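# Sort heavy parcels from cart into desk letter tray

## Task

Three identical-looking parcels sit on the cart's top tier; one or two of them are heavy and the others much lighter, and the heavy ones can be identified by higher motor effort readings while held. Every heavy parcel must end up fully within the walls of the letter tray on the desk, and every light parcel must end up on the cart's top tier within its rim. At the end the robot must have released everything and moved away, nothing may rely on the robot to stay put, and the robot must not have fallen or be left leaning.

## Robot and tools

ROBOT. A Hello Robot Stretch 4 with a single arm: an omni-wheel base, a lift riding a vertical mast, an arm that telescopes forward, a three-joint wrist (yaw, pitch, roll) and a two-finger gripper. It stands about 1.6 m tall; the base edge lies within 0.23 m of the base origin. A loose object may occasionally get a short external shove.

FRAMES. Base frame: origin on the floor below the base centre, x ahead, y to the left, z upward. hand_pose is reported in this frame and marks a point between the open fingertips; with all wrist joints at zero its axes line up with the base frame. The printed hand position may be somewhat off. The odometry frame is the base frame as it was when the scene began.

execute_actions. Argument "actions" is a list holding exactly one action, or empty (an empty list just reports state and pictures). Optional "cameras": a list drawn from head_camera, head_left_camera, head_right_camera, wrist_camera, all; omitted, null or ["all"] returns all, [] returns none; the "pictures" line gives the image order. An action contains "base", "joints" or both, plus optional "pace" and "contact_limits"; or it contains only "end_of_arm": "enable_torque", which re-powers any wrist or gripper motor that shut off, leaving it holding in place. All motions in one action begin together and may finish separately.
- "base" is relative to where the base last reported itself, with exactly one key: translate_m (straight drive in metres, forward positive, -2 to 2), strafe_m (sideways drive in metres, left positive, -2 to 2) or rotate_rad (turn in place in radians, counter-clockwise seen from above positive, -3.2 to 3.2).
- "joints" are absolute targets keyed by name: lift_m 0 to 1.2 m; arm_m 0 to 0.55 m extension; wrist_yaw_rad -1.134 to 4.276 (0 ahead, positive left, 3.14 stowed back, beyond 3.4 the arm may obstruct); wrist_pitch_rad -1.117 to 4.259 (0 level, 1.57 pointing down); wrist_roll_rad -1.117 to 4.259 (0 puts both fingers level, positive turns clockwise viewed from behind); gripper_m -0.038 to 0.141 m fingertip gap (negative means fingers press together). Done tolerances: ±0.004 for lift, arm and gripper, ±0.02 for yaw and roll, ±0.05 for pitch. A joint target outside its range is clipped and reported; any other bad value or unknown key rejects the whole call with no motion. A joint or base omitted from an action may keep driving toward its earlier target without the status showing it.
- "pace": "slow", "default", "fast" or "max"; base speed 0.1/0.3/0.4/0.6 m/s and turning 1/2/3/4 rad/s respectively, reduced when the lift is above 0.2 m (down to 0.3 m/s and 1 rad/s at 1.2 m). Wrist speed is fixed.
- "contact_limits": only key arm_m, 0 (gentlest) to 0.75 (firmest), default 0.5; sets how hard the arm may press before stopping.
Each action lasts at most 15 s. Once a call reports a stop, later movement, wait and finished_scene calls in the same reply are skipped.

wait: "seconds" 0 to 10; nothing new is commanded, returns state and pictures.
zoom_image: "camera" plus "region" [x0, y0, x1, y1] in pixels from the top-left, no larger than 504 by 504, on that camera's most recent full image.
finished_scene: "scene" is the number of the scene being closed; irreversible; it reports success and presents the next task. After resuming from a summary, send an empty execute_actions first to learn the current scene and task.

RESULT LINES. base_status / joint_status: "done"; "off_target" (stopped short, may still push); "contact_stop_at_<key>" (blocked, that part goes slack: a slack lift can sag under weight, slack wheels can roll); "limit_stop_at_<name>"; "limit_stop_at_tilt" (lean over 6 degrees, lift, arm and wheels slack until it eases); "limit_stop_at_own_body" (self-collision guard, may occur with pitch below -0.2 and roll below -0.4 or above 4; moving away is allowed); "time_out"; "torque_fault" (a wrist motor overloaded, e.g. gripper jammed against something or over about 2 kg held level; it goes limp until enable_torque). After stops the old target is dropped. on_its_own lists uncommanded behaviour; its "held at" is the target, not the position. lidar_m: 12 distances in metres, sector 1 straight ahead, then counter-clockwise in 30-degree steps (4 left, 7 behind, 10 right); "-" means nothing seen or closer than 0.25 m; sees from about 0.15 m up, including table tops, may miss glass and thin legs. wrist_depth_mm: 7x7 grid of median depths, 100 to 2000 mm, row by row from top left. base_odometry comes from wheels only; heading -3.142 to 3.142, left positive; if turned_by_wheels and turned_by_imu differ by over about 0.1 rad, the base likely slipped or hit something. base_tilt in degrees, forward and right positive, with a fixed bias up to about 1.5. motor_effort: percent of max, positive toward higher joint values, peak in brackets; each motor has a small fixed bias and noise. For the wheel motors wheel_0 to wheel_2, positive means turning right.

WEIGHING. Lift a parcel with the gripper level and compare the wrist_pitch_rad and lift efforts across the three; a heavier load pushes wrist pitch effort further from zero. A firm grip shows as a clear gripper_m effort change when the command is 0 or above; neither gripper reading nor "done" confirms a grasp.

GRIPPING. Command a gap smaller than the parcel; squeezing harder pulls it toward the wrist by up to a third of the shortfall. If fingertips snag on a surface below, raise the lift. To unfold at the start, send lift_m 0.4 with wrist_yaw_rad 0.

CAUTIONS. Don't drive or turn with over 1 kg held and arm_m above 0.2, especially at fast paces; avoid sustained pushing with a high gripper or high contact limit. Avoid dropping, slamming or shoving hard, and avoid torque faults. Place parcels gently, release, and retract away before finishing; nothing should remain supported by the robot.

Each tool is called after "Call:" in YAML: its name, and indented under it one key for each argument.

## Session

Call:
execute_actions:
  actions: []

Scene clock: 0.00 s.
base_odometry: x=+0.000 y=+0.000 heading=+0.000 (m, m, rad; odometry frame)
turned_by_wheels: +0.000 (rad since the last result)
turned_by_imu: +0.000 (rad since the last result)
base_tilt: forward=-0.1 right=+0.3 (deg)
lidar_m: 1.56 1.54 1.68 2.17 1.83 1.97 1.75 1.75 2.01 1.63 1.08 1.11
base_status: not commanded
joint_positions: lift_m=+0.204 arm_m=-0.002 wrist_yaw_rad=+3.093 wrist_pitch_rad=+0.008 wrist_roll_rad=-0.015 gripper_m=+0.057
joint_status: not commanded
motor_effort: lift_m=+20 arm_m=-1 wrist_yaw_rad=+0 wrist_pitch_rad=-8 wrist_roll_rad=+0 gripper_m=-2 wheel_0=+2 wheel_1=-1 wheel_2=-1 (%)
hand_pose: x=-0.1151 y=+0.1014 z=+0.3795 quat_wxyz=(+0.024, -0.004, -0.007, +1.000) (m; base frame)
wrist_depth_mm: - 140 - - - - - / - 127 197 - - - - / - 119 158 - - - - / - 138 200 - - - - / 216 - - - - - - / 1397 1618 211 1661 211 1661 1576 / 991 1008 960 564 960 1060 1078
pictures: head_camera, head_left_camera, head_right_camera, wrist_camera
Images, in order (width x height): head_camera 420x560, head_left_camera 420x672, head_right_camera 420x672, wrist_camera 616x392.

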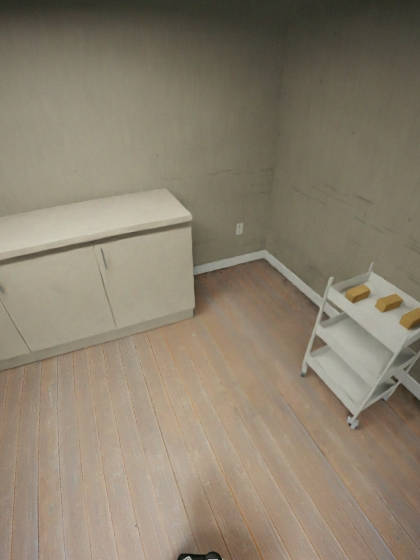

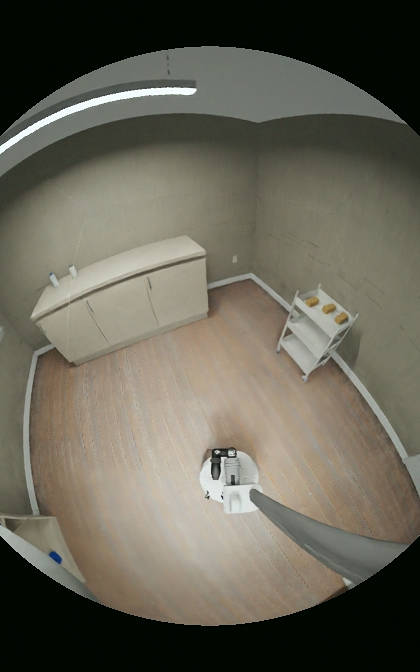

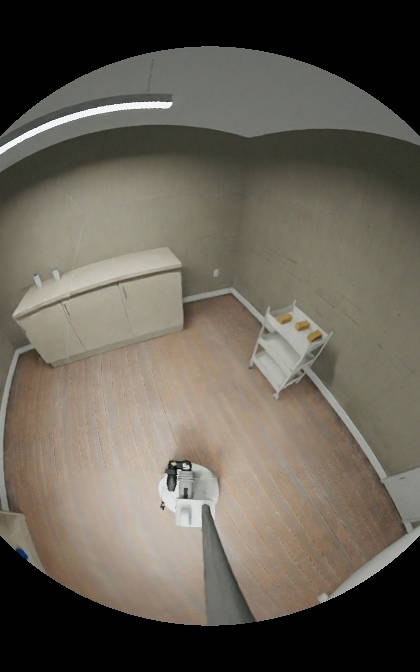

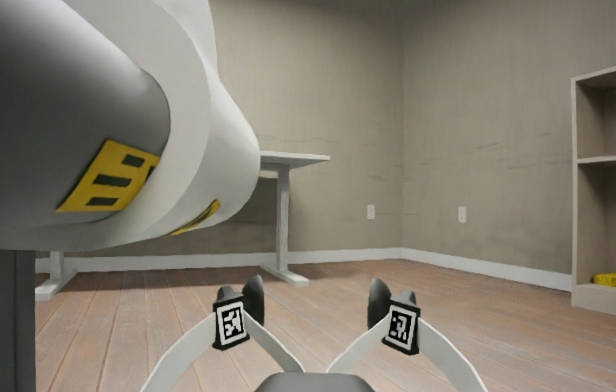

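Call:
execute_actions:
  actions:
    - {"base":{"rotate_rad":-0.7},"joints":{"lift_m":1.0,"wrist_yaw_rad":0,"wrist_pitch_rad":0.6,"gripper_m":0.13},"pace":"fast"}

Scene clock: 6.80 s.
base_odometry: x=+0.000 y=+0.000 heading=-0.699 (m, m, rad; odometry frame)
turned_by_wheels: -0.699 (rad since the last result)
turned_by_imu: -0.687 (rad since the last result)
base_tilt: forward=-0.2 right=+0.3 (deg)
lidar_m: 1.09 1.66 1.54 1.58 2.27 1.85 1.88 1.85 1.72 1.79 1.70 1.57
base_status: done
joint_positions: lift_m=+1.000 arm_m=-0.002 wrist_yaw_rad=+0.000 wrist_pitch_rad=+0.602 wrist_roll_rad=-0.015 gripper_m=+0.130
joint_status: all done
motor_effort: lift_m=+21(24) arm_m=-1(1) wrist_yaw_rad=+0(3) wrist_pitch_rad=-6(10) wrist_roll_rad=+0(0) gripper_m=+1(4) wheel_0=+4(6) wheel_1=+2(9) wheel_2=+2(9) (%)
hand_pose: x=+0.4067 y=-0.0874 z=+1.0148 quat_wxyz=(+0.955, -0.007, +0.296, +0.002) (m; base frame)
wrist_depth_mm: 1983 1921 1618 1397 1308 1160 1060 / 1983 - 1756 1537 1366 1229 1098 / - - 1255 1205 1430 1336 1160 / - - - 1397 1618 1397 1281 / 1863 1863 1708 1464 1708 1499 1397 / 1537 1499 1430 1397 1499 1397 1397 / 1308 1308 1308 154 1229 1281 1308
pictures: head_camera, head_left_camera, head_right_camera, wrist_camera
Images, in order (width x height): head_camera 420x560, head_left_camera 420x672, head_right_camera 420x672, wrist_camera 616x392.

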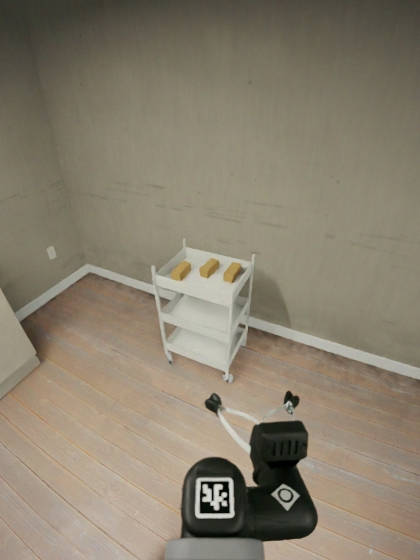

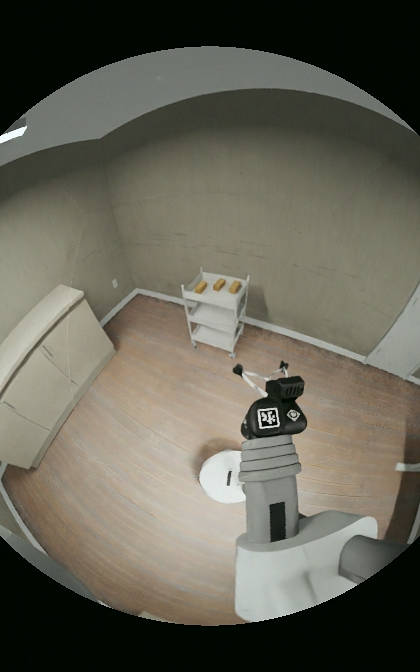

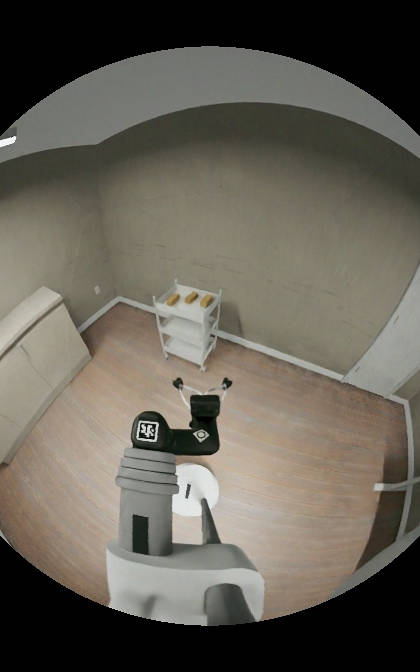

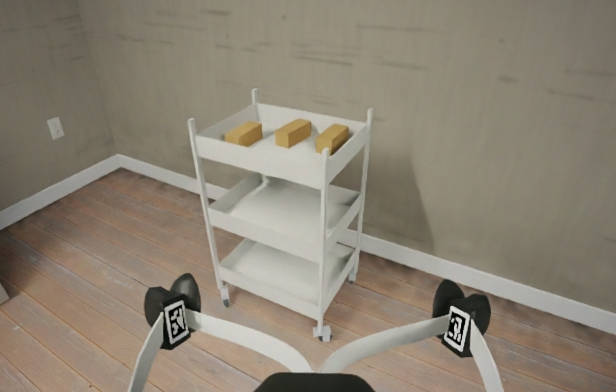

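Call:
execute_actions:
  actions:
    - {"base":{"rotate_rad":-0.4},"joints":{"wrist_pitch_rad":1.0},"pace":"fast"}
  cameras: []

Call:
execute_actions:
  actions:
    - {"base":{"strafe_m":0.6},"pace":"fast"}
  cameras: []

Call:
execute_actions:
  actions:
    - {"base":{"translate_m":0.45},"pace":"fast"}

Scene clock: 12.63 s.
base_odometry: x=+0.000 y=+0.000 heading=-1.099 (m, m, rad; odometry frame)
turned_by_wheels: -0.399 (rad since the last result)
turned_by_imu: -0.392 (rad since the last result)
base_tilt: forward=-0.3 right=+0.3 (deg)
lidar_m: 1.33 1.09 1.58 1.53 1.69 2.22 1.85 1.99 1.79 1.75 2.13 1.62
base_status: done
joint_positions: lift_m=+1.000 arm_m=-0.002 wrist_yaw_rad=+0.000 wrist_pitch_rad=+1.001 wrist_roll_rad=-0.015 gripper_m=+0.130
joint_status: all done
motor_effort: lift_m=+21(21) arm_m=-1(1) wrist_yaw_rad=+2(1) wrist_pitch_rad=-4(4) wrist_roll_rad=+0(0) gripper_m=+4(4) wheel_0=+4(13) wheel_1=+3(7) wheel_2=+2(11) (%)
hand_pose: x=+0.3245 y=-0.0874 z=+0.9352 quat_wxyz=(+0.877, -0.006, +0.480, +0.004) (m; base frame)
wrist_depth_mm: 1078 1281 1499 1464 1430 1366 1366 / 1182 1182 1708 1661 1618 1576 1537 / 1576 1397 1618 1537 1576 1618 1576 / 1464 1430 1397 1464 1430 1430 1464 / 1281 1281 1281 1281 1308 1308 1281 / 1182 1160 1138 1205 1182 1118 1160 / 1098 1060 1078 154 1060 1042 1042
pictures: none
No camera images: the call's "cameras" was empty. Leave "cameras" out to get every camera's image.

Scene clock: 15.63 s.
base_odometry: x=+0.534 y=+0.273 heading=-1.099 (m, m, rad; odometry frame)
turned_by_wheels: +0.000 (rad since the last result)
turned_by_imu: +0.002 (rad since the last result)
base_tilt: forward=-0.1 right=+0.3 (deg)
lidar_m: 1.04 1.72 0.99 0.93 1.03 1.48 2.09 1.97 2.37 2.34 2.21 1.65
base_status: done
joint_positions: lift_m=+1.000 arm_m=-0.002 wrist_yaw_rad=+0.000 wrist_pitch_rad=+1.001 wrist_roll_rad=-0.015 gripper_m=+0.130
joint_status: not commanded
motor_effort: lift_m=+21(21) arm_m=-1(1) wrist_yaw_rad=+1(0) wrist_pitch_rad=-6(5) wrist_roll_rad=-1(0) gripper_m=+3(1) wheel_0=-4(15) wheel_1=+1(16) wheel_2=+0(2) (%)
hand_pose: x=+0.3244 y=-0.0874 z=+0.9352 quat_wxyz=(+0.877, -0.006, +0.480, +0.004) (m; base frame)
wrist_depth_mm: 1661 1618 1537 878 1281 1430 1397 / 1808 1808 1661 1138 1576 1661 1618 / 1576 1618 1537 1397 1499 1618 1576 / 1430 1430 1397 1430 1366 1430 1464 / 1308 1281 1308 1281 1281 1281 1255 / 1160 1160 1160 1182 1182 1160 1182 / 1078 1098 1098 154 1060 1060 1078
pictures: none
No camera images: the call's "cameras" was empty. Leave "cameras" out to get every camera's image.

Scene clock: 18.37 s.
base_odometry: x=+0.739 y=-0.128 heading=-1.098 (m, m, rad; odometry frame)
turned_by_wheels: +0.000 (rad since the last result)
turned_by_imu: -0.001 (rad since the last result)
base_tilt: forward=+0.0 right=+0.3 (deg)
lidar_m: 0.57 0.63 1.63 0.91 0.99 1.47 2.39 2.41 2.44 2.37 1.58 0.61
base_status: done
joint_positions: lift_m=+1.000 arm_m=-0.002 wrist_yaw_rad=+0.000 wrist_pitch_rad=+1.001 wrist_roll_rad=-0.015 gripper_m=+0.130
joint_status: not commanded
motor_effort: lift_m=+21(21) arm_m=-1(1) wrist_yaw_rad=+1(1) wrist_pitch_rad=-5(2) wrist_roll_rad=+0(1) gripper_m=+1(0) wheel_0=+5(9) wheel_1=+2(10) wheel_2=-1(12) (%)
hand_pose: x=+0.3244 y=-0.0874 z=+0.9352 quat_wxyz=(+0.877, -0.006, +0.480, +0.004) (m; base frame)
wrist_depth_mm: 1078 1060 798 960 960 976 946 / 1281 1255 741 723 732 1078 1042 / 1537 1397 647 668 668 1281 1255 / 1464 1336 917 904 820 1397 1366 / 1308 1281 1098 866 1138 1281 1255 / 1182 1182 1025 1138 1160 1118 1138 / 1118 1060 1078 154 1060 1078 1060
pictures: head_camera, head_left_camera, head_right_camera, wrist_camera
Images, in order (width x height): head_camera 420x560, head_left_camera 420x672, head_right_camera 420x672, wrist_camera 616x392.

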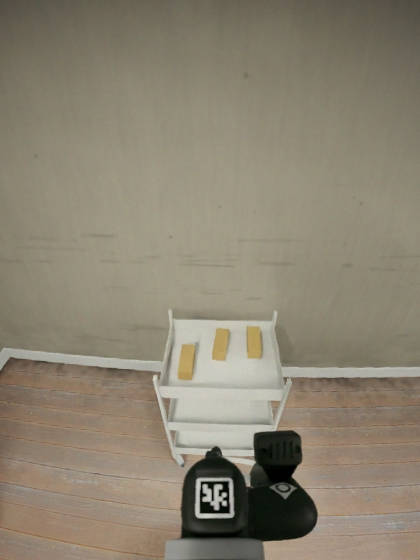

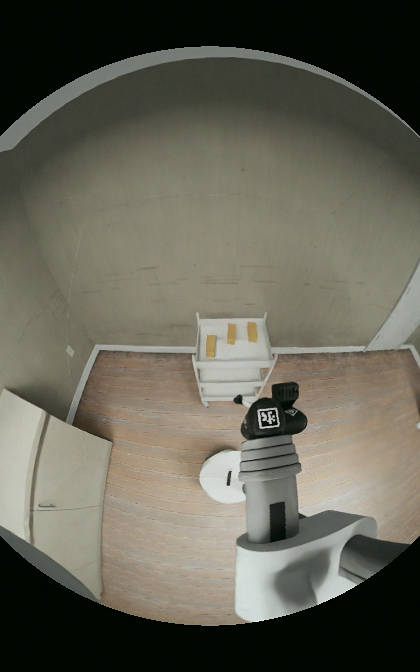

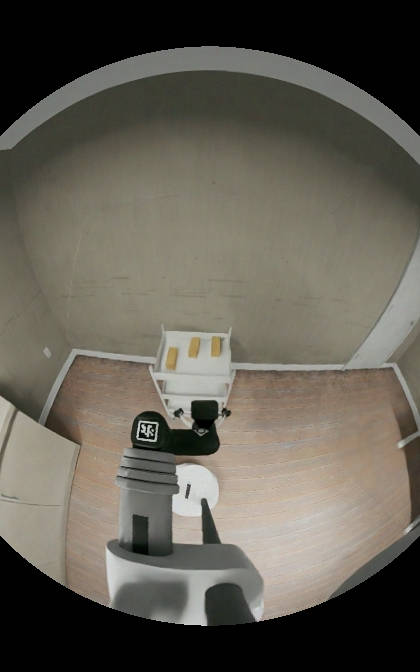

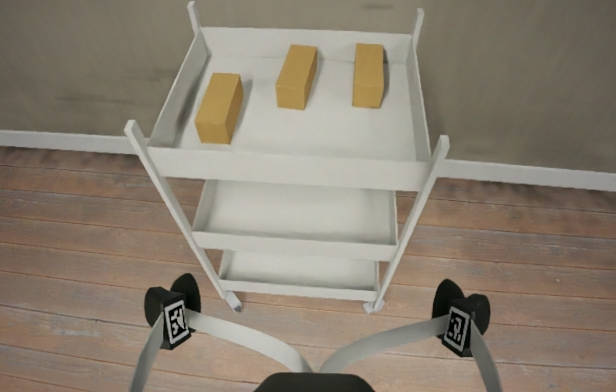

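Call:
execute_actions:
  actions:
    - {"base":{"translate_m":0.14},"joints":{"wrist_pitch_rad":1.5,"arm_m":0.44,"gripper_m":0.1},"pace":"fast"}
  cameras: ["head_left_camera","wrist_camera"]

Scene clock: 24.30 s.
base_odometry: x=+0.803 y=-0.252 heading=-1.098 (m, m, rad; odometry frame)
turned_by_wheels: +0.001 (rad since the last result)
turned_by_imu: +0.001 (rad since the last result)
base_tilt: forward=-0.1 right=+0.3 (deg)
lidar_m: 0.45 0.47 1.56 0.93 0.98 1.46 2.59 2.55 2.48 2.38 1.41 0.48
base_status: done
joint_positions: lift_m=+1.000 arm_m=+0.439 wrist_yaw_rad=+0.000 wrist_pitch_rad=+1.500 wrist_roll_rad=-0.015 gripper_m=+0.100
joint_status: all done
motor_effort: lift_m=+21(21) arm_m=+5(4) wrist_yaw_rad=-1(1) wrist_pitch_rad=-2(1) wrist_roll_rad=+0(0) gripper_m=-2(2) wheel_0=+5(13) wheel_1=+4(5) wheel_2=+0(15) (%)
hand_pose: x=+0.6304 y=-0.0874 z=+0.8903 quat_wxyz=(+0.732, -0.005, +0.682, +0.005) (m; base frame)
wrist_depth_mm: 798 768 723 691 668 640 621 / 1042 976 931 976 904 831 798 / 1160 466 462 462 404 1042 1098 / 1160 462 462 455 402 1118 1098 / 1138 404 449 449 449 1098 1078 / 1138 397 213 442 442 1098 1078 / 759 445 439 294 433 759 1078
pictures: head_left_camera, wrist_camera
Images, in order (width x height): head_left_camera 420x672, wrist_camera 616x392.

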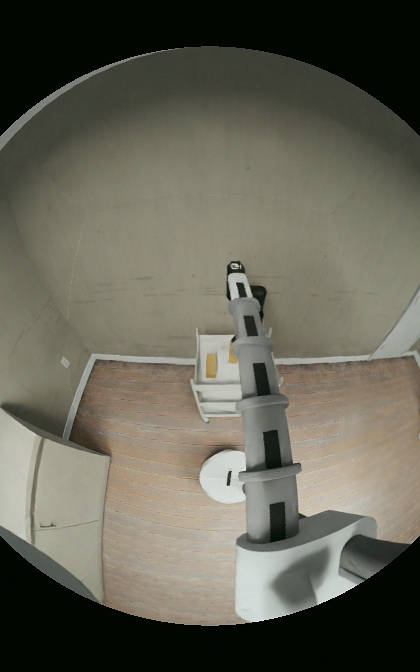

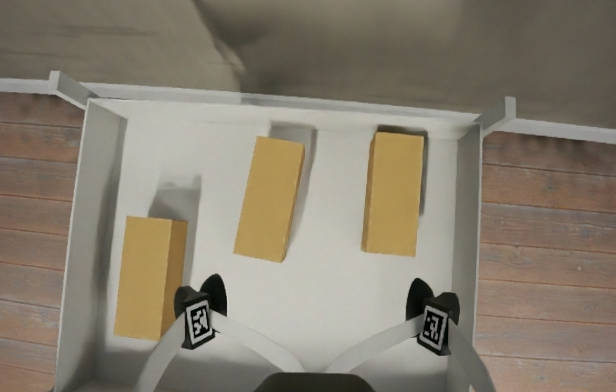

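Call:
execute_actions:
  actions:
    - {"base":{"strafe_m":0.052},"joints":{"arm_m":0.51,"lift_m":0.88}}
  cameras: ["wrist_camera"]

Scene clock: 31.03 s.
base_odometry: x=+0.849 y=-0.229 heading=-1.098 (m, m, rad; odometry frame)
turned_by_wheels: +0.000 (rad since the last result)
turned_by_imu: +0.001 (rad since the last result)
base_tilt: forward=-0.1 right=+0.2 (deg)
lidar_m: 0.44 0.49 1.56 0.86 0.94 1.34 2.62 2.56 2.52 2.45 1.41 0.48
base_status: done
joint_positions: lift_m=+0.880 arm_m=+0.509 wrist_yaw_rad=+0.000 wrist_pitch_rad=+1.500 wrist_roll_rad=-0.015 gripper_m=+0.100
joint_status: all done
motor_effort: lift_m=+17(21) arm_m=+5(4) wrist_yaw_rad=+1(1) wrist_pitch_rad=-1(3) wrist_roll_rad=+0(0) gripper_m=+4(1) wheel_0=-5(11) wheel_1=+2(10) wheel_2=+0(1) (%)
hand_pose: x=+0.7003 y=-0.0874 z=+0.7706 quat_wxyz=(+0.732, -0.005, +0.682, +0.005) (m; base frame)
wrist_depth_mm: 647 634 597 569 549 530 508 / 917 878 842 778 741 699 661 / 294 340 1042 976 991 946 946 / 312 340 338 334 334 291 329 / 309 332 332 279 329 276 325 / 296 286 213 274 322 272 320 / 297 273 320 212 319 268 317
pictures: wrist_camera
Images, in order (width x height): wrist_camera 616x392.

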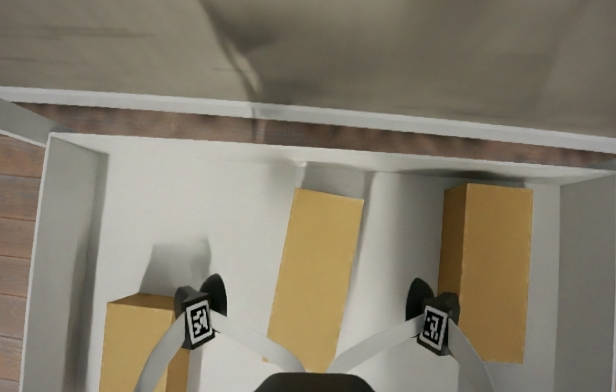

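Call:
execute_actions:
  actions:
    - {"joints":{"gripper_m":0.085,"lift_m":0.815}}
  cameras: ["wrist_camera"]

Call:
execute_actions:
  actions:
    - {"joints":{"gripper_m":0.0}}
  cameras: ["wrist_camera"]

Call:
execute_actions:
  actions:
    - {"joints":{"lift_m":0.86}}
  cameras: ["wrist_camera"]

Scene clock: 35.47 s.
base_odometry: x=+0.849 y=-0.229 heading=-1.098 (m, m, rad; odometry frame)
turned_by_wheels: +0.000 (rad since the last result)
turned_by_imu: +0.001 (rad since the last result)
base_tilt: forward=-0.2 right=+0.2 (deg)
lidar_m: 0.45 0.48 1.56 0.87 0.93 1.38 2.62 2.55 2.49 2.42 1.42 0.50
base_status: not commanded
joint_positions: lift_m=+0.815 arm_m=+0.509 wrist_yaw_rad=+0.000 wrist_pitch_rad=+1.500 wrist_roll_rad=-0.015 gripper_m=+0.085
joint_status: all done
motor_effort: lift_m=+17(17) arm_m=+5(5) wrist_yaw_rad=+3(2) wrist_pitch_rad=+0(1) wrist_roll_rad=+0(0) gripper_m=-3(6) wheel_0=-5(5) wheel_1=+2(2) wheel_2=+0(0) (%)
hand_pose: x=+0.7003 y=-0.0874 z=+0.7056 quat_wxyz=(+0.732, -0.005, +0.682, +0.005) (m; base frame)
wrist_depth_mm: 647 634 609 564 554 530 504 / 878 878 831 798 750 699 654 / 255 274 254 272 253 263 820 / 272 273 271 218 268 248 215 / 268 270 267 213 265 241 211 / 266 264 212 211 212 229 208 / 212 211 258 181 255 205 205
pictures: wrist_camera
Images, in order (width x height): wrist_camera 616x392.

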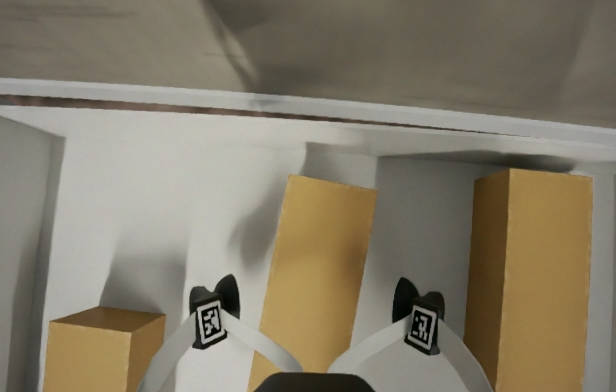

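Scene clock: 37.10 s.
base_odometry: x=+0.849 y=-0.229 heading=-1.098 (m, m, rad; odometry frame)
turned_by_wheels: +0.000 (rad since the last result)
turned_by_imu: +0.000 (rad since the last result)
base_tilt: forward=-0.2 right=+0.3 (deg)
lidar_m: 0.44 0.48 1.55 0.86 0.92 1.34 2.60 2.56 2.52 2.45 1.40 0.50
base_status: not commanded
joint_positions: lift_m=+0.815 arm_m=+0.509 wrist_yaw_rad=+0.000 wrist_pitch_rad=+1.501 wrist_roll_rad=-0.015 gripper_m=+0.001
joint_status: all done
motor_effort: lift_m=+18(18) arm_m=+5(5) wrist_yaw_rad=+0(0) wrist_pitch_rad=-4(4) wrist_roll_rad=+0(0) gripper_m=-20(20) wheel_0=-5(5) wheel_1=+2(2) wheel_2=+0(0) (%)
hand_pose: x=+0.7002 y=-0.0874 z=+0.7055 quat_wxyz=(+0.731, -0.005, +0.682, +0.005) (m; base frame)
wrist_depth_mm: 647 634 603 574 554 535 508 / 854 878 831 798 759 707 661 / 257 273 260 271 255 263 809 / 272 272 270 205 266 250 213 / 267 267 266 201 264 241 210 / 265 263 203 197 197 229 206 / 211 182 257 195 193 163 204
pictures: wrist_camera
Images, in order (width x height): wrist_camera 616x392.

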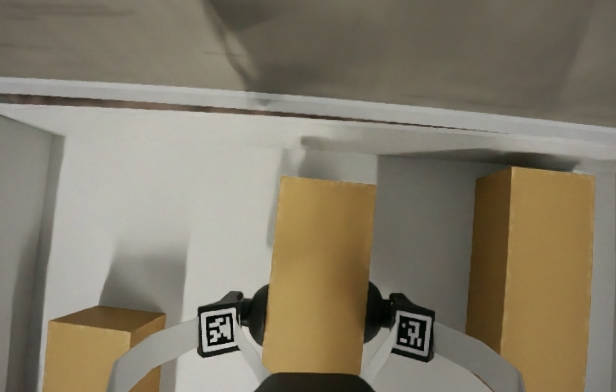

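Scene clock: 38.17 s.
base_odometry: x=+0.849 y=-0.229 heading=-1.098 (m, m, rad; odometry frame)
turned_by_wheels: +0.000 (rad since the last result)
turned_by_imu: +0.000 (rad since the last result)
base_tilt: forward=-0.2 right=+0.3 (deg)
lidar_m: 0.44 0.51 1.53 0.84 0.92 1.35 2.61 2.60 2.48 2.44 1.41 0.47
base_status: not commanded
joint_positions: lift_m=+0.860 arm_m=+0.509 wrist_yaw_rad=+0.000 wrist_pitch_rad=+1.501 wrist_roll_rad=-0.015 gripper_m=+0.001
joint_status: all done
motor_effort: lift_m=+23(24) arm_m=+5(5) wrist_yaw_rad=+1(1) wrist_pitch_rad=-3(4) wrist_roll_rad=+1(0) gripper_m=-20(22) wheel_0=-5(5) wheel_1=+2(2) wheel_2=+0(0) (%)
hand_pose: x=+0.7002 y=-0.0874 z=+0.7501 quat_wxyz=(+0.731, -0.005, +0.682, +0.005) (m; base frame)
wrist_depth_mm: 654 621 591 574 549 530 517 / 931 891 831 798 750 715 654 / 277 322 319 317 917 917 891 / 286 317 317 206 314 270 285 / 285 310 310 201 306 257 300 / 294 272 203 198 197 252 297 / 297 204 300 194 193 156 296
pictures: wrist_camera
Images, in order (width x height): wrist_camera 616x392.

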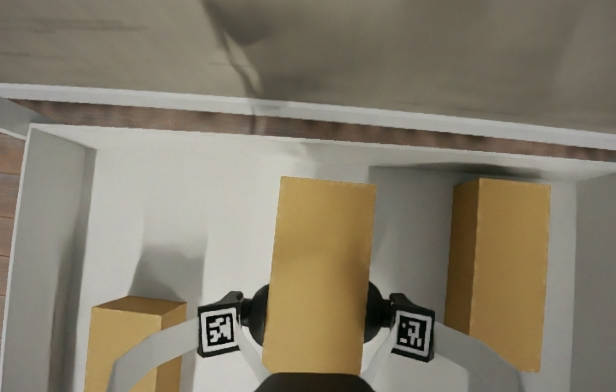

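Call:
execute_actions:
  actions:
    - {"joints":{"lift_m":0.817}}
  cameras: []

Call:
execute_actions:
  actions:
    - {"joints":{"gripper_m":0.085}}
  cameras: []

Call:
execute_actions:
  actions:
    - {"joints":{"lift_m":0.88}}
  cameras: []

Call:
execute_actions:
  actions:
    - {"base":{"strafe_m":-0.125}}
  cameras: []

Call:
execute_actions:
  actions:
    - {"joints":{"lift_m":0.815}}
  cameras: ["wrist_camera"]

Scene clock: 42.47 s.
base_odometry: x=+0.849 y=-0.229 heading=-1.098 (m, m, rad; odometry frame)
turned_by_wheels: +0.000 (rad since the last result)
turned_by_imu: +0.001 (rad since the last result)
base_tilt: forward=+0.0 right=+0.4 (deg)
lidar_m: 0.44 0.48 1.56 0.86 0.91 1.35 2.62 2.52 2.53 2.45 1.42 0.49
base_status: not commanded
joint_positions: lift_m=+0.817 arm_m=+0.509 wrist_yaw_rad=+0.000 wrist_pitch_rad=+1.501 wrist_roll_rad=-0.015 gripper_m=+0.001
joint_status: all done
motor_effort: lift_m=+19(24) arm_m=+5(5) wrist_yaw_rad=-1(2) wrist_pitch_rad=-3(2) wrist_roll_rad=+0(0) gripper_m=-19(18) wheel_0=-5(5) wheel_1=+2(2) wheel_2=+0(0) (%)
hand_pose: x=+0.7002 y=-0.0874 z=+0.7075 quat_wxyz=(+0.731, -0.005, +0.682, +0.005) (m; base frame)
wrist_depth_mm: 654 634 603 569 554 530 508 / 878 878 842 788 750 707 654 / 256 276 260 272 254 266 820 / 273 273 272 205 268 251 213 / 270 271 270 202 264 242 212 / 266 265 203 196 197 230 208 / 213 183 258 194 194 163 206
pictures: none
No camera images: the call's "cameras" was empty. Leave "cameras" out to get every camera's image.

Scene clock: 44.10 s.
base_odometry: x=+0.849 y=-0.229 heading=-1.098 (m, m, rad; odometry frame)
turned_by_wheels: +0.000 (rad since the last result)
turned_by_imu: +0.000 (rad since the last result)
base_tilt: forward=+0.0 right=+0.2 (deg)
lidar_m: 0.46 0.51 1.54 0.86 0.92 1.35 2.59 2.57 2.50 2.44 1.43 0.48
base_status: not commanded
joint_positions: lift_m=+0.817 arm_m=+0.509 wrist_yaw_rad=+0.000 wrist_pitch_rad=+1.501 wrist_roll_rad=-0.015 gripper_m=+0.085
joint_status: all done
motor_effort: lift_m=+19(19) arm_m=+5(5) wrist_yaw_rad=+1(1) wrist_pitch_rad=-4(5) wrist_roll_rad=+0(0) gripper_m=-2(18) wheel_0=-5(5) wheel_1=+2(2) wheel_2=+0(0) (%)
hand_pose: x=+0.7002 y=-0.0874 z=+0.7075 quat_wxyz=(+0.731, -0.005, +0.682, +0.005) (m; base frame)
wrist_depth_mm: 640 634 597 569 549 535 508 / 891 904 842 788 750 715 668 / 256 276 260 273 258 264 809 / 276 276 274 220 268 250 216 / 271 272 270 216 266 241 213 / 267 266 213 213 213 231 208 / 215 213 260 182 257 207 206
pictures: none
No camera images: the call's "cameras" was empty. Leave "cameras" out to get every camera's image.

Scene clock: 45.30 s.
base_odometry: x=+0.849 y=-0.229 heading=-1.098 (m, m, rad; odometry frame)
turned_by_wheels: +0.000 (rad since the last result)
turned_by_imu: +0.000 (rad since the last result)
base_tilt: forward=-0.1 right=+0.4 (deg)
lidar_m: 0.45 0.47 1.57 0.85 0.92 1.32 2.61 2.56 2.50 2.44 1.42 0.47
base_status: not commanded
joint_positions: lift_m=+0.880 arm_m=+0.509 wrist_yaw_rad=+0.000 wrist_pitch_rad=+1.501 wrist_roll_rad=-0.015 gripper_m=+0.085
joint_status: all done
motor_effort: lift_m=+22(24) arm_m=+5(5) wrist_yaw_rad=+1(0) wrist_pitch_rad=-3(3) wrist_roll_rad=+0(0) gripper_m=-2(1) wheel_0=-5(5) wheel_1=+2(2) wheel_2=+0(0) (%)
hand_pose: x=+0.7002 y=-0.0874 z=+0.7702 quat_wxyz=(+0.731, -0.005, +0.682, +0.005) (m; base frame)
wrist_depth_mm: 647 634 597 564 554 530 512 / 917 891 854 809 750 707 654 / 294 343 1060 991 991 931 931 / 310 338 340 334 332 290 329 / 306 334 332 278 329 277 324 / 294 285 213 274 220 272 319 / 297 274 320 212 320 268 314
pictures: none
No camera images: the call's "cameras" was empty. Leave "cameras" out to get every camera's image.

Scene clock: 46.90 s.
base_odometry: x=+0.738 y=-0.285 heading=-1.098 (m, m, rad; odometry frame)
turned_by_wheels: +0.000 (rad since the last result)
turned_by_imu: +0.001 (rad since the last result)
base_tilt: forward=-0.1 right=+0.3 (deg)
lidar_m: 0.44 0.47 1.57 0.98 1.05 1.51 2.47 2.58 2.38 2.32 1.41 0.48
base_status: done
joint_positions: lift_m=+0.880 arm_m=+0.509 wrist_yaw_rad=+0.000 wrist_pitch_rad=+1.501 wrist_roll_rad=-0.015 gripper_m=+0.085
joint_status: not commanded
motor_effort: lift_m=+22(22) arm_m=+5(5) wrist_yaw_rad=+2(1) wrist_pitch_rad=-4(4) wrist_roll_rad=+0(0) gripper_m=+0(3) wheel_0=+5(13) wheel_1=-2(11) wheel_2=+0(3) (%)
hand_pose: x=+0.7002 y=-0.0874 z=+0.7703 quat_wxyz=(+0.731, -0.005, +0.682, +0.005) (m; base frame)
wrist_depth_mm: 640 615 585 559 539 521 492 / 904 854 831 788 732 676 654 / 343 1025 1042 1025 976 891 917 / 342 336 336 332 332 1008 976 / 338 285 330 279 329 976 976 / 327 278 213 274 220 960 976 / 324 298 322 212 315 960 946
pictures: none
No camera images: the call's "cameras" was empty. Leave "cameras" out to get every camera's image.

Scene clock: 48.10 s.
base_odometry: x=+0.738 y=-0.285 heading=-1.098 (m, m, rad; odometry frame)
turned_by_wheels: +0.000 (rad since the last result)
turned_by_imu: +0.000 (rad since the last result)
base_tilt: forward=+0.0 right=+0.3 (deg)
lidar_m: 0.44 0.46 1.57 0.97 1.07 1.52 2.53 2.55 2.36 2.30 1.41 0.48
base_status: not commanded
joint_positions: lift_m=+0.815 arm_m=+0.509 wrist_yaw_rad=+0.000 wrist_pitch_rad=+1.501 wrist_roll_rad=-0.015 gripper_m=+0.085
joint_status: all done
motor_effort: lift_m=+17(21) arm_m=+5(5) wrist_yaw_rad=+0(1) wrist_pitch_rad=-3(4) wrist_roll_rad=+0(1) gripper_m=-2(0) wheel_0=+5(5) wheel_1=-2(2) wheel_2=+0(0) (%)
hand_pose: x=+0.7003 y=-0.0874 z=+0.7056 quat_wxyz=(+0.731, -0.005, +0.682, +0.005) (m; base frame)
wrist_depth_mm: 634 621 585 559 539 521 496 / 891 866 820 788 741 683 615 / 273 276 273 254 267 219 854 / 273 221 271 218 266 253 931 / 271 217 265 215 264 247 917 / 266 214 213 211 209 260 904 / 212 209 258 181 255 230 891
pictures: wrist_camera
Images, in order (width x height): wrist_camera 616x392.

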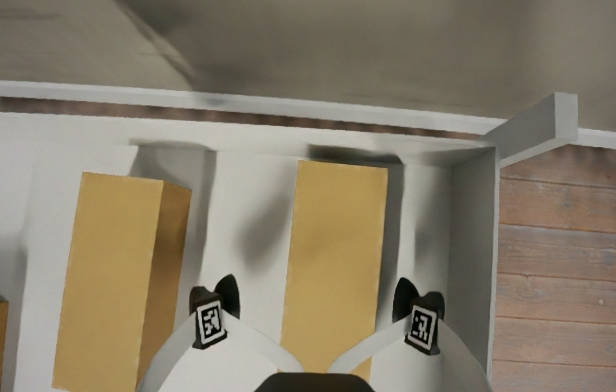

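Middle seems light (23 vs 22 empty).

Call:
execute_actions:
  actions:
    - {"joints":{"gripper_m":-0.01}}
  cameras: []

Call:
execute_actions:
  actions:
    - {"joints":{"lift_m":0.86}}
  cameras: ["wrist_camera"]

Scene clock: 51.27 s.
base_odometry: x=+0.738 y=-0.285 heading=-1.098 (m, m, rad; odometry frame)
turned_by_wheels: +0.000 (rad since the last result)
turned_by_imu: +0.001 (rad since the last result)
base_tilt: forward=-0.1 right=+0.3 (deg)
lidar_m: 0.44 0.47 1.56 0.98 1.06 1.49 2.50 2.60 2.39 2.32 1.40 0.45
base_status: not commanded
joint_positions: lift_m=+0.815 arm_m=+0.509 wrist_yaw_rad=+0.000 wrist_pitch_rad=+1.501 wrist_roll_rad=-0.015 gripper_m=-0.009
joint_status: all done
motor_effort: lift_m=+17(17) arm_m=+5(5) wrist_yaw_rad=+1(1) wrist_pitch_rad=-4(4) wrist_roll_rad=+0(0) gripper_m=-22(19) wheel_0=+5(5) wheel_1=-2(2) wheel_2=+0(0) (%)
hand_pose: x=+0.7003 y=-0.0874 z=+0.7056 quat_wxyz=(+0.731, -0.005, +0.682, +0.005) (m; base frame)
wrist_depth_mm: 634 615 580 559 539 517 492 / 891 854 831 788 741 691 609 / 272 274 272 228 265 216 891 / 272 220 272 202 267 252 931 / 270 216 266 197 264 244 917 / 265 213 199 195 195 257 904 / 211 158 195 191 191 158 878
pictures: none
No camera images: the call's "cameras" was empty. Leave "cameras" out to get every camera's image.

Scene clock: 52.33 s.
base_odometry: x=+0.738 y=-0.285 heading=-1.098 (m, m, rad; odometry frame)
turned_by_wheels: +0.000 (rad since the last result)
turned_by_imu: +0.000 (rad since the last result)
base_tilt: forward=-0.2 right=+0.2 (deg)
lidar_m: 0.46 0.46 1.59 0.99 1.05 1.53 2.50 2.57 2.34 2.33 1.41 0.46
base_status: not commanded
joint_positions: lift_m=+0.860 arm_m=+0.509 wrist_yaw_rad=+0.000 wrist_pitch_rad=+1.501 wrist_roll_rad=-0.015 gripper_m=-0.009
joint_status: all done
motor_effort: lift_m=+22(26) arm_m=+5(5) wrist_yaw_rad=-2(0) wrist_pitch_rad=-3(3) wrist_roll_rad=+0(0) gripper_m=-21(20) wheel_0=+5(5) wheel_1=-2(2) wheel_2=+0(0) (%)
hand_pose: x=+0.7003 y=-0.0874 z=+0.7502 quat_wxyz=(+0.731, -0.005, +0.682, +0.005) (m; base frame)
wrist_depth_mm: 621 615 580 559 544 525 496 / 904 854 820 778 732 676 654 / 327 320 1008 960 946 254 931 / 320 266 319 202 310 991 976 / 315 260 312 198 306 946 976 / 310 257 199 195 195 946 931 / 306 159 195 191 191 157 917
pictures: wrist_camera
Images, in order (width x height): wrist_camera 616x392.

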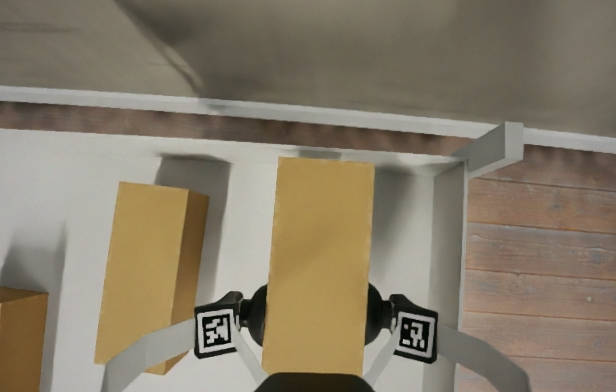

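Call:
execute_actions:
  actions:
    - {"joints":{"lift_m":0.817}}
  cameras: []

Call:
execute_actions:
  actions:
    - {"joints":{"gripper_m":0.085}}
  cameras: []

Call:
execute_actions:
  actions:
    - {"joints":{"lift_m":0.9}}
  cameras: []

Call:
execute_actions:
  actions:
    - {"base":{"strafe_m":0.235},"joints":{"arm_m":0.42}}
  cameras: ["wrist_camera"]

Scene clock: 57.10 s.
base_odometry: x=+0.738 y=-0.285 heading=-1.098 (m, m, rad; odometry frame)
turned_by_wheels: +0.000 (rad since the last result)
turned_by_imu: +0.001 (rad since the last result)
base_tilt: forward=+0.0 right=+0.2 (deg)
lidar_m: 0.43 0.48 1.58 1.00 1.07 1.52 2.52 2.57 2.37 2.34 1.38 0.48
base_status: not commanded
joint_positions: lift_m=+0.817 arm_m=+0.509 wrist_yaw_rad=+0.000 wrist_pitch_rad=+1.501 wrist_roll_rad=-0.015 gripper_m=-0.009
joint_status: all done
motor_effort: lift_m=+18(20) arm_m=+5(5) wrist_yaw_rad=+0(1) wrist_pitch_rad=-4(4) wrist_roll_rad=+1(0) gripper_m=-23(22) wheel_0=+5(5) wheel_1=-2(2) wheel_2=+0(0) (%)
hand_pose: x=+0.7003 y=-0.0874 z=+0.7076 quat_wxyz=(+0.731, -0.005, +0.682, +0.005) (m; base frame)
wrist_depth_mm: 640 609 580 554 539 517 496 / 904 878 809 798 732 691 615 / 272 276 276 244 264 219 891 / 276 222 272 202 270 254 917 / 271 220 268 198 265 263 917 / 266 215 200 194 194 259 917 / 238 158 195 191 191 157 891
pictures: none
No camera images: the call's "cameras" was empty. Leave "cameras" out to get every camera's image.

Scene clock: 58.80 s.
base_odometry: x=+0.738 y=-0.285 heading=-1.098 (m, m, rad; odometry frame)
turned_by_wheels: +0.000 (rad since the last result)
turned_by_imu: +0.000 (rad since the last result)
base_tilt: forward=-0.1 right=+0.4 (deg)
lidar_m: 0.44 0.48 1.55 1.00 1.08 1.54 2.53 2.54 2.37 2.31 1.40 0.46
base_status: not commanded
joint_positions: lift_m=+0.817 arm_m=+0.509 wrist_yaw_rad=+0.000 wrist_pitch_rad=+1.501 wrist_roll_rad=-0.015 gripper_m=+0.085
joint_status: all done
motor_effort: lift_m=+18(18) arm_m=+5(5) wrist_yaw_rad=-1(1) wrist_pitch_rad=-4(4) wrist_roll_rad=+0(0) gripper_m=+2(19) wheel_0=+5(5) wheel_1=-2(2) wheel_2=+0(0) (%)
hand_pose: x=+0.7003 y=-0.0874 z=+0.7076 quat_wxyz=(+0.731, -0.005, +0.682, +0.005) (m; base frame)
wrist_depth_mm: 627 615 574 554 544 517 500 / 904 866 820 768 732 691 615 / 272 278 274 257 266 221 866 / 276 223 272 219 268 253 946 / 271 220 268 216 265 265 904 / 266 216 213 213 211 259 917 / 237 211 263 182 258 231 904
pictures: none
No camera images: the call's "cameras" was empty. Leave "cameras" out to get every camera's image.

Scene clock: 60.13 s.
base_odometry: x=+0.738 y=-0.285 heading=-1.098 (m, m, rad; odometry frame)
turned_by_wheels: +0.000 (rad since the last result)
turned_by_imu: +0.000 (rad since the last result)
base_tilt: forward=+0.0 right=+0.3 (deg)
lidar_m: 0.45 0.48 1.57 0.98 1.07 1.54 2.51 2.56 2.38 2.31 1.37 0.46
base_status: not commanded
joint_positions: lift_m=+0.900 arm_m=+0.509 wrist_yaw_rad=+0.000 wrist_pitch_rad=+1.501 wrist_roll_rad=-0.015 gripper_m=+0.085
joint_status: all done
motor_effort: lift_m=+22(23) arm_m=+5(5) wrist_yaw_rad=-1(1) wrist_pitch_rad=-3(3) wrist_roll_rad=+0(0) gripper_m=-1(1) wheel_0=+5(5) wheel_1=-2(2) wheel_2=+0(0) (%)
hand_pose: x=+0.7003 y=-0.0874 z=+0.7903 quat_wxyz=(+0.731, -0.005, +0.682, +0.005) (m; base frame)
wrist_depth_mm: 627 621 585 559 544 521 492 / 904 866 820 768 732 683 654 / 1078 1078 1060 1060 1060 931 960 / 364 359 357 304 351 991 991 / 355 351 349 298 347 991 1025 / 330 298 212 296 218 976 991 / 325 343 342 223 322 976 960
pictures: none
No camera images: the call's "cameras" was empty. Leave "cameras" out to get every camera's image.

Scene clock: 62.23 s.
base_odometry: x=+0.947 y=-0.178 heading=-1.098 (m, m, rad; odometry frame)
turned_by_wheels: +0.000 (rad since the last result)
turned_by_imu: +0.000 (rad since the last result)
base_tilt: forward=-0.1 right=+0.3 (deg)
lidar_m: 0.46 1.10 1.44 0.74 0.80 1.20 2.66 2.60 2.62 2.56 1.42 0.49
base_status: done
joint_positions: lift_m=+0.900 arm_m=+0.421 wrist_yaw_rad=+0.000 wrist_pitch_rad=+1.500 wrist_roll_rad=-0.015 gripper_m=+0.085
joint_status: all done
motor_effort: lift_m=+21(22) arm_m=-6(4) wrist_yaw_rad=+1(0) wrist_pitch_rad=-2(2) wrist_roll_rad=+1(0) gripper_m=-3(1) wheel_0=-5(15) wheel_1=+2(11) wheel_2=+0(0) (%)
hand_pose: x=+0.6121 y=-0.0874 z=+0.7903 quat_wxyz=(+0.732, -0.005, +0.682, +0.005) (m; base frame)
wrist_depth_mm: 831 820 320 699 691 683 676 / 1078 1060 368 364 359 329 327 / 1042 1078 364 362 359 307 332 / 1060 1042 359 353 351 301 325 / 1042 1025 349 303 349 343 343 / 1008 1025 213 297 219 340 338 / 1025 991 338 222 340 334 334
pictures: wrist_camera
Images, in order (width x height): wrist_camera 616x392.

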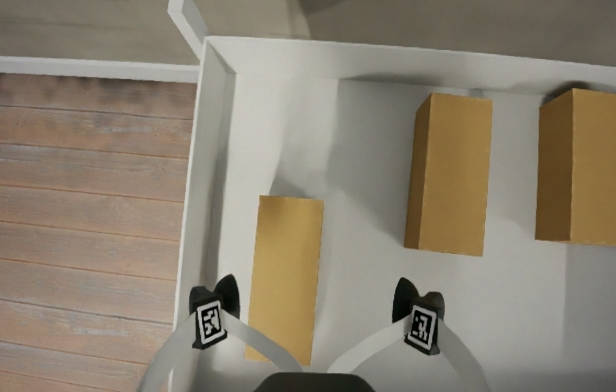

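Call:
execute_actions:
  actions:
    - {"base":{"strafe_m":0.018},"joints":{"gripper_m":0.072}}
  cameras: []

Call:
execute_actions:
  actions:
    - {"joints":{"lift_m":0.815},"pace":"slow"}
  cameras: ["wrist_camera"]

Call:
execute_actions:
  actions:
    - {"joints":{"gripper_m":-0.015}}
  cameras: []

Call:
execute_actions:
  actions:
    - {"joints":{"lift_m":0.86}}
  cameras: ["wrist_camera"]

Scene clock: 66.73 s.
base_odometry: x=+0.963 y=-0.170 heading=-1.098 (m, m, rad; odometry frame)
turned_by_wheels: +0.000 (rad since the last result)
turned_by_imu: +0.001 (rad since the last result)
base_tilt: forward=+0.0 right=+0.4 (deg)
lidar_m: 0.46 1.11 1.42 0.72 0.80 1.17 2.66 2.60 2.63 2.57 1.42 0.49
base_status: done
joint_positions: lift_m=+0.900 arm_m=+0.421 wrist_yaw_rad=+0.000 wrist_pitch_rad=+1.500 wrist_roll_rad=-0.015 gripper_m=+0.072
joint_status: all done
motor_effort: lift_m=+21(21) arm_m=-5(5) wrist_yaw_rad=+0(0) wrist_pitch_rad=-3(2) wrist_roll_rad=+0(0) gripper_m=-4(1) wheel_0=-4(12) wheel_1=+4(11) wheel_2=+0(1) (%)
hand_pose: x=+0.6121 y=-0.0874 z=+0.7903 quat_wxyz=(+0.732, -0.005, +0.682, +0.005) (m; base frame)
wrist_depth_mm: 866 831 715 691 691 699 676 / 1098 1098 366 362 364 327 334 / 1098 1078 364 362 357 306 351 / 1042 1060 359 355 353 300 347 / 1025 1025 349 298 349 343 343 / 1008 1008 211 294 218 342 343 / 1008 976 340 223 338 334 336
pictures: none
No camera images: the call's "cameras" was empty. Leave "cameras" out to get every camera's image.

Scene clock: 68.33 s.
base_odometry: x=+0.963 y=-0.170 heading=-1.098 (m, m, rad; odometry frame)
turned_by_wheels: +0.000 (rad since the last result)
turned_by_imu: +0.000 (rad since the last result)
base_tilt: forward=-0.1 right=+0.3 (deg)
lidar_m: 0.43 1.10 1.39 0.72 0.79 1.19 2.68 2.58 2.62 2.54 1.39 0.49
base_status: not commanded
joint_positions: lift_m=+0.815 arm_m=+0.421 wrist_yaw_rad=+0.000 wrist_pitch_rad=+1.500 wrist_roll_rad=-0.015 gripper_m=+0.072
joint_status: all done
motor_effort: lift_m=+17(19) arm_m=-5(5) wrist_yaw_rad=+1(0) wrist_pitch_rad=-2(2) wrist_roll_rad=+0(0) gripper_m=-1(2) wheel_0=-4(4) wheel_1=+4(4) wheel_2=+0(0) (%)
hand_pose: x=+0.6121 y=-0.0874 z=+0.7057 quat_wxyz=(+0.732, -0.005, +0.682, +0.005) (m; base frame)
wrist_depth_mm: 842 831 268 279 271 256 247 / 1008 976 278 279 274 244 221 / 960 976 273 273 271 236 218 / 960 960 271 217 270 228 214 / 931 931 267 214 263 260 212 / 931 917 210 211 219 258 258 / 917 904 259 181 256 255 256
pictures: wrist_camera
Images, in order (width x height): wrist_camera 616x392.

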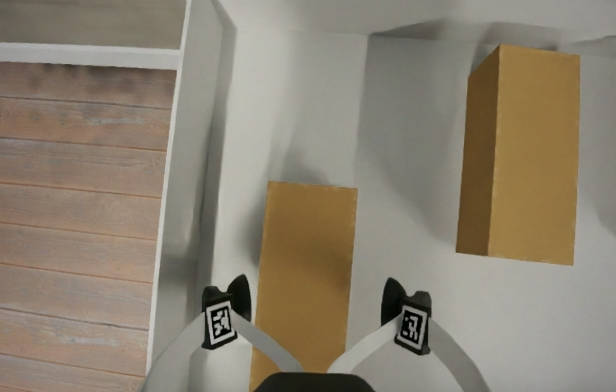

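Scene clock: 69.93 s.
base_odometry: x=+0.963 y=-0.170 heading=-1.098 (m, m, rad; odometry frame)
turned_by_wheels: +0.000 (rad since the last result)
turned_by_imu: +0.000 (rad since the last result)
base_tilt: forward=-0.2 right=+0.1 (deg)
lidar_m: 0.45 1.10 1.41 0.73 0.80 1.18 2.66 2.60 2.61 2.56 1.43 0.49
base_status: not commanded
joint_positions: lift_m=+0.815 arm_m=+0.421 wrist_yaw_rad=+0.000 wrist_pitch_rad=+1.500 wrist_roll_rad=-0.015 gripper_m=-0.014
joint_status: all done
motor_effort: lift_m=+17(17) arm_m=-5(5) wrist_yaw_rad=+0(2) wrist_pitch_rad=-3(2) wrist_roll_rad=+0(0) gripper_m=-19(27) wheel_0=-4(4) wheel_1=+4(4) wheel_2=+0(0) (%)
hand_pose: x=+0.6121 y=-0.0874 z=+0.7056 quat_wxyz=(+0.732, -0.005, +0.682, +0.005) (m; base frame)
wrist_depth_mm: 854 831 268 278 272 256 246 / 976 976 277 278 278 244 220 / 976 976 274 273 272 236 216 / 960 960 271 201 267 227 214 / 946 960 266 198 265 262 212 / 931 917 198 195 195 260 258 / 931 158 243 191 191 158 254
pictures: none
No camera images: the call's "cameras" was empty. Leave "cameras" out to get every camera's image.

Scene clock: 71.00 s.
base_odometry: x=+0.963 y=-0.170 heading=-1.098 (m, m, rad; odometry frame)
turned_by_wheels: +0.000 (rad since the last result)
turned_by_imu: +0.000 (rad since the last result)
base_tilt: forward=-0.2 right=+0.2 (deg)
lidar_m: 0.45 1.10 1.40 0.72 0.78 1.14 2.67 2.57 2.64 2.57 1.42 0.48
base_status: not commanded
joint_positions: lift_m=+0.860 arm_m=+0.421 wrist_yaw_rad=+0.000 wrist_pitch_rad=+1.500 wrist_roll_rad=-0.015 gripper_m=-0.014
joint_status: all done
motor_effort: lift_m=+22(24) arm_m=-5(5) wrist_yaw_rad=+1(1) wrist_pitch_rad=-2(4) wrist_roll_rad=+1(0) gripper_m=-22(20) wheel_0=-4(4) wheel_1=+4(4) wheel_2=+0(0) (%)
hand_pose: x=+0.6121 y=-0.0874 z=+0.7502 quat_wxyz=(+0.732, -0.005, +0.682, +0.005) (m; base frame)
wrist_depth_mm: 854 820 303 293 286 279 615 / 1042 1008 327 325 320 300 315 / 1008 1042 322 320 315 263 314 / 1008 1008 315 200 312 260 310 / 991 976 312 197 307 263 304 / 991 976 198 194 195 301 303 / 976 159 244 192 191 158 297
pictures: wrist_camera
Images, in order (width x height): wrist_camera 616x392.

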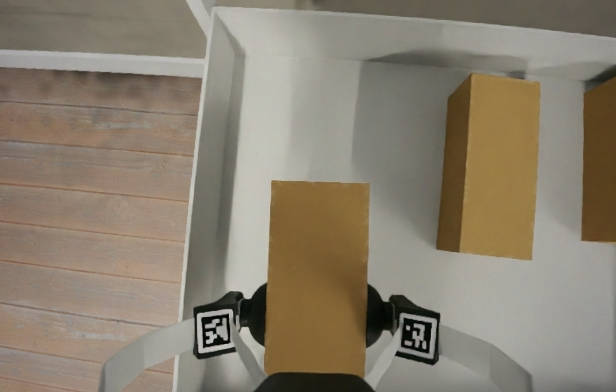

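Call:
execute_actions:
  actions:
    - {"joints":{"lift_m":0.95,"wrist_pitch_rad":0.6,"arm_m":0.3}}
  cameras: ["wrist_camera"]

Scene clock: 75.50 s.
base_odometry: x=+0.963 y=-0.170 heading=-1.098 (m, m, rad; odometry frame)
turned_by_wheels: +0.000 (rad since the last result)
turned_by_imu: +0.001 (rad since the last result)
base_tilt: forward=-0.1 right=+0.2 (deg)
lidar_m: 0.44 1.11 1.43 0.74 0.78 1.17 2.67 2.59 2.65 2.55 1.39 0.48
base_status: not commanded
joint_positions: lift_m=+0.950 arm_m=+0.301 wrist_yaw_rad=+0.000 wrist_pitch_rad=+0.603 wrist_roll_rad=-0.015 gripper_m=-0.014
joint_status: all done
motor_effort: lift_m=+22(21) arm_m=-5(6) wrist_yaw_rad=+0(1) wrist_pitch_rad=-11(17) wrist_roll_rad=+0(0) gripper_m=-18(20) wheel_0=-4(4) wheel_1=+3(4) wheel_2=+0(0) (%)
hand_pose: x=+0.7094 y=-0.0874 z=+0.9643 quat_wxyz=(+0.955, -0.007, +0.297, +0.002) (m; base frame)
wrist_depth_mm: 500 488 480 469 462 445 439 / 544 535 517 508 492 480 480 / 597 580 564 549 539 521 508 / 661 640 627 201 585 569 554 / 759 732 699 198 640 634 615 / 854 820 198 194 195 699 691 / 991 159 196 191 191 158 768
pictures: wrist_camera
Images, in order (width x height): wrist_camera 616x392.

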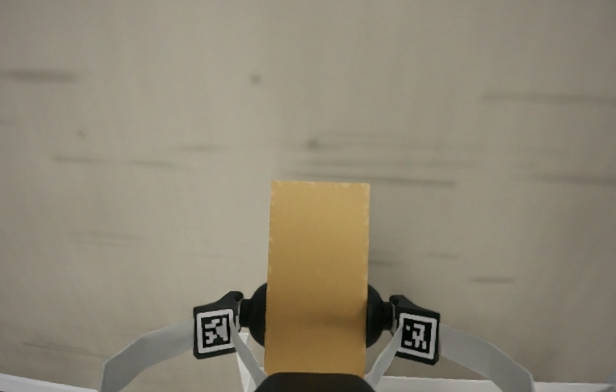

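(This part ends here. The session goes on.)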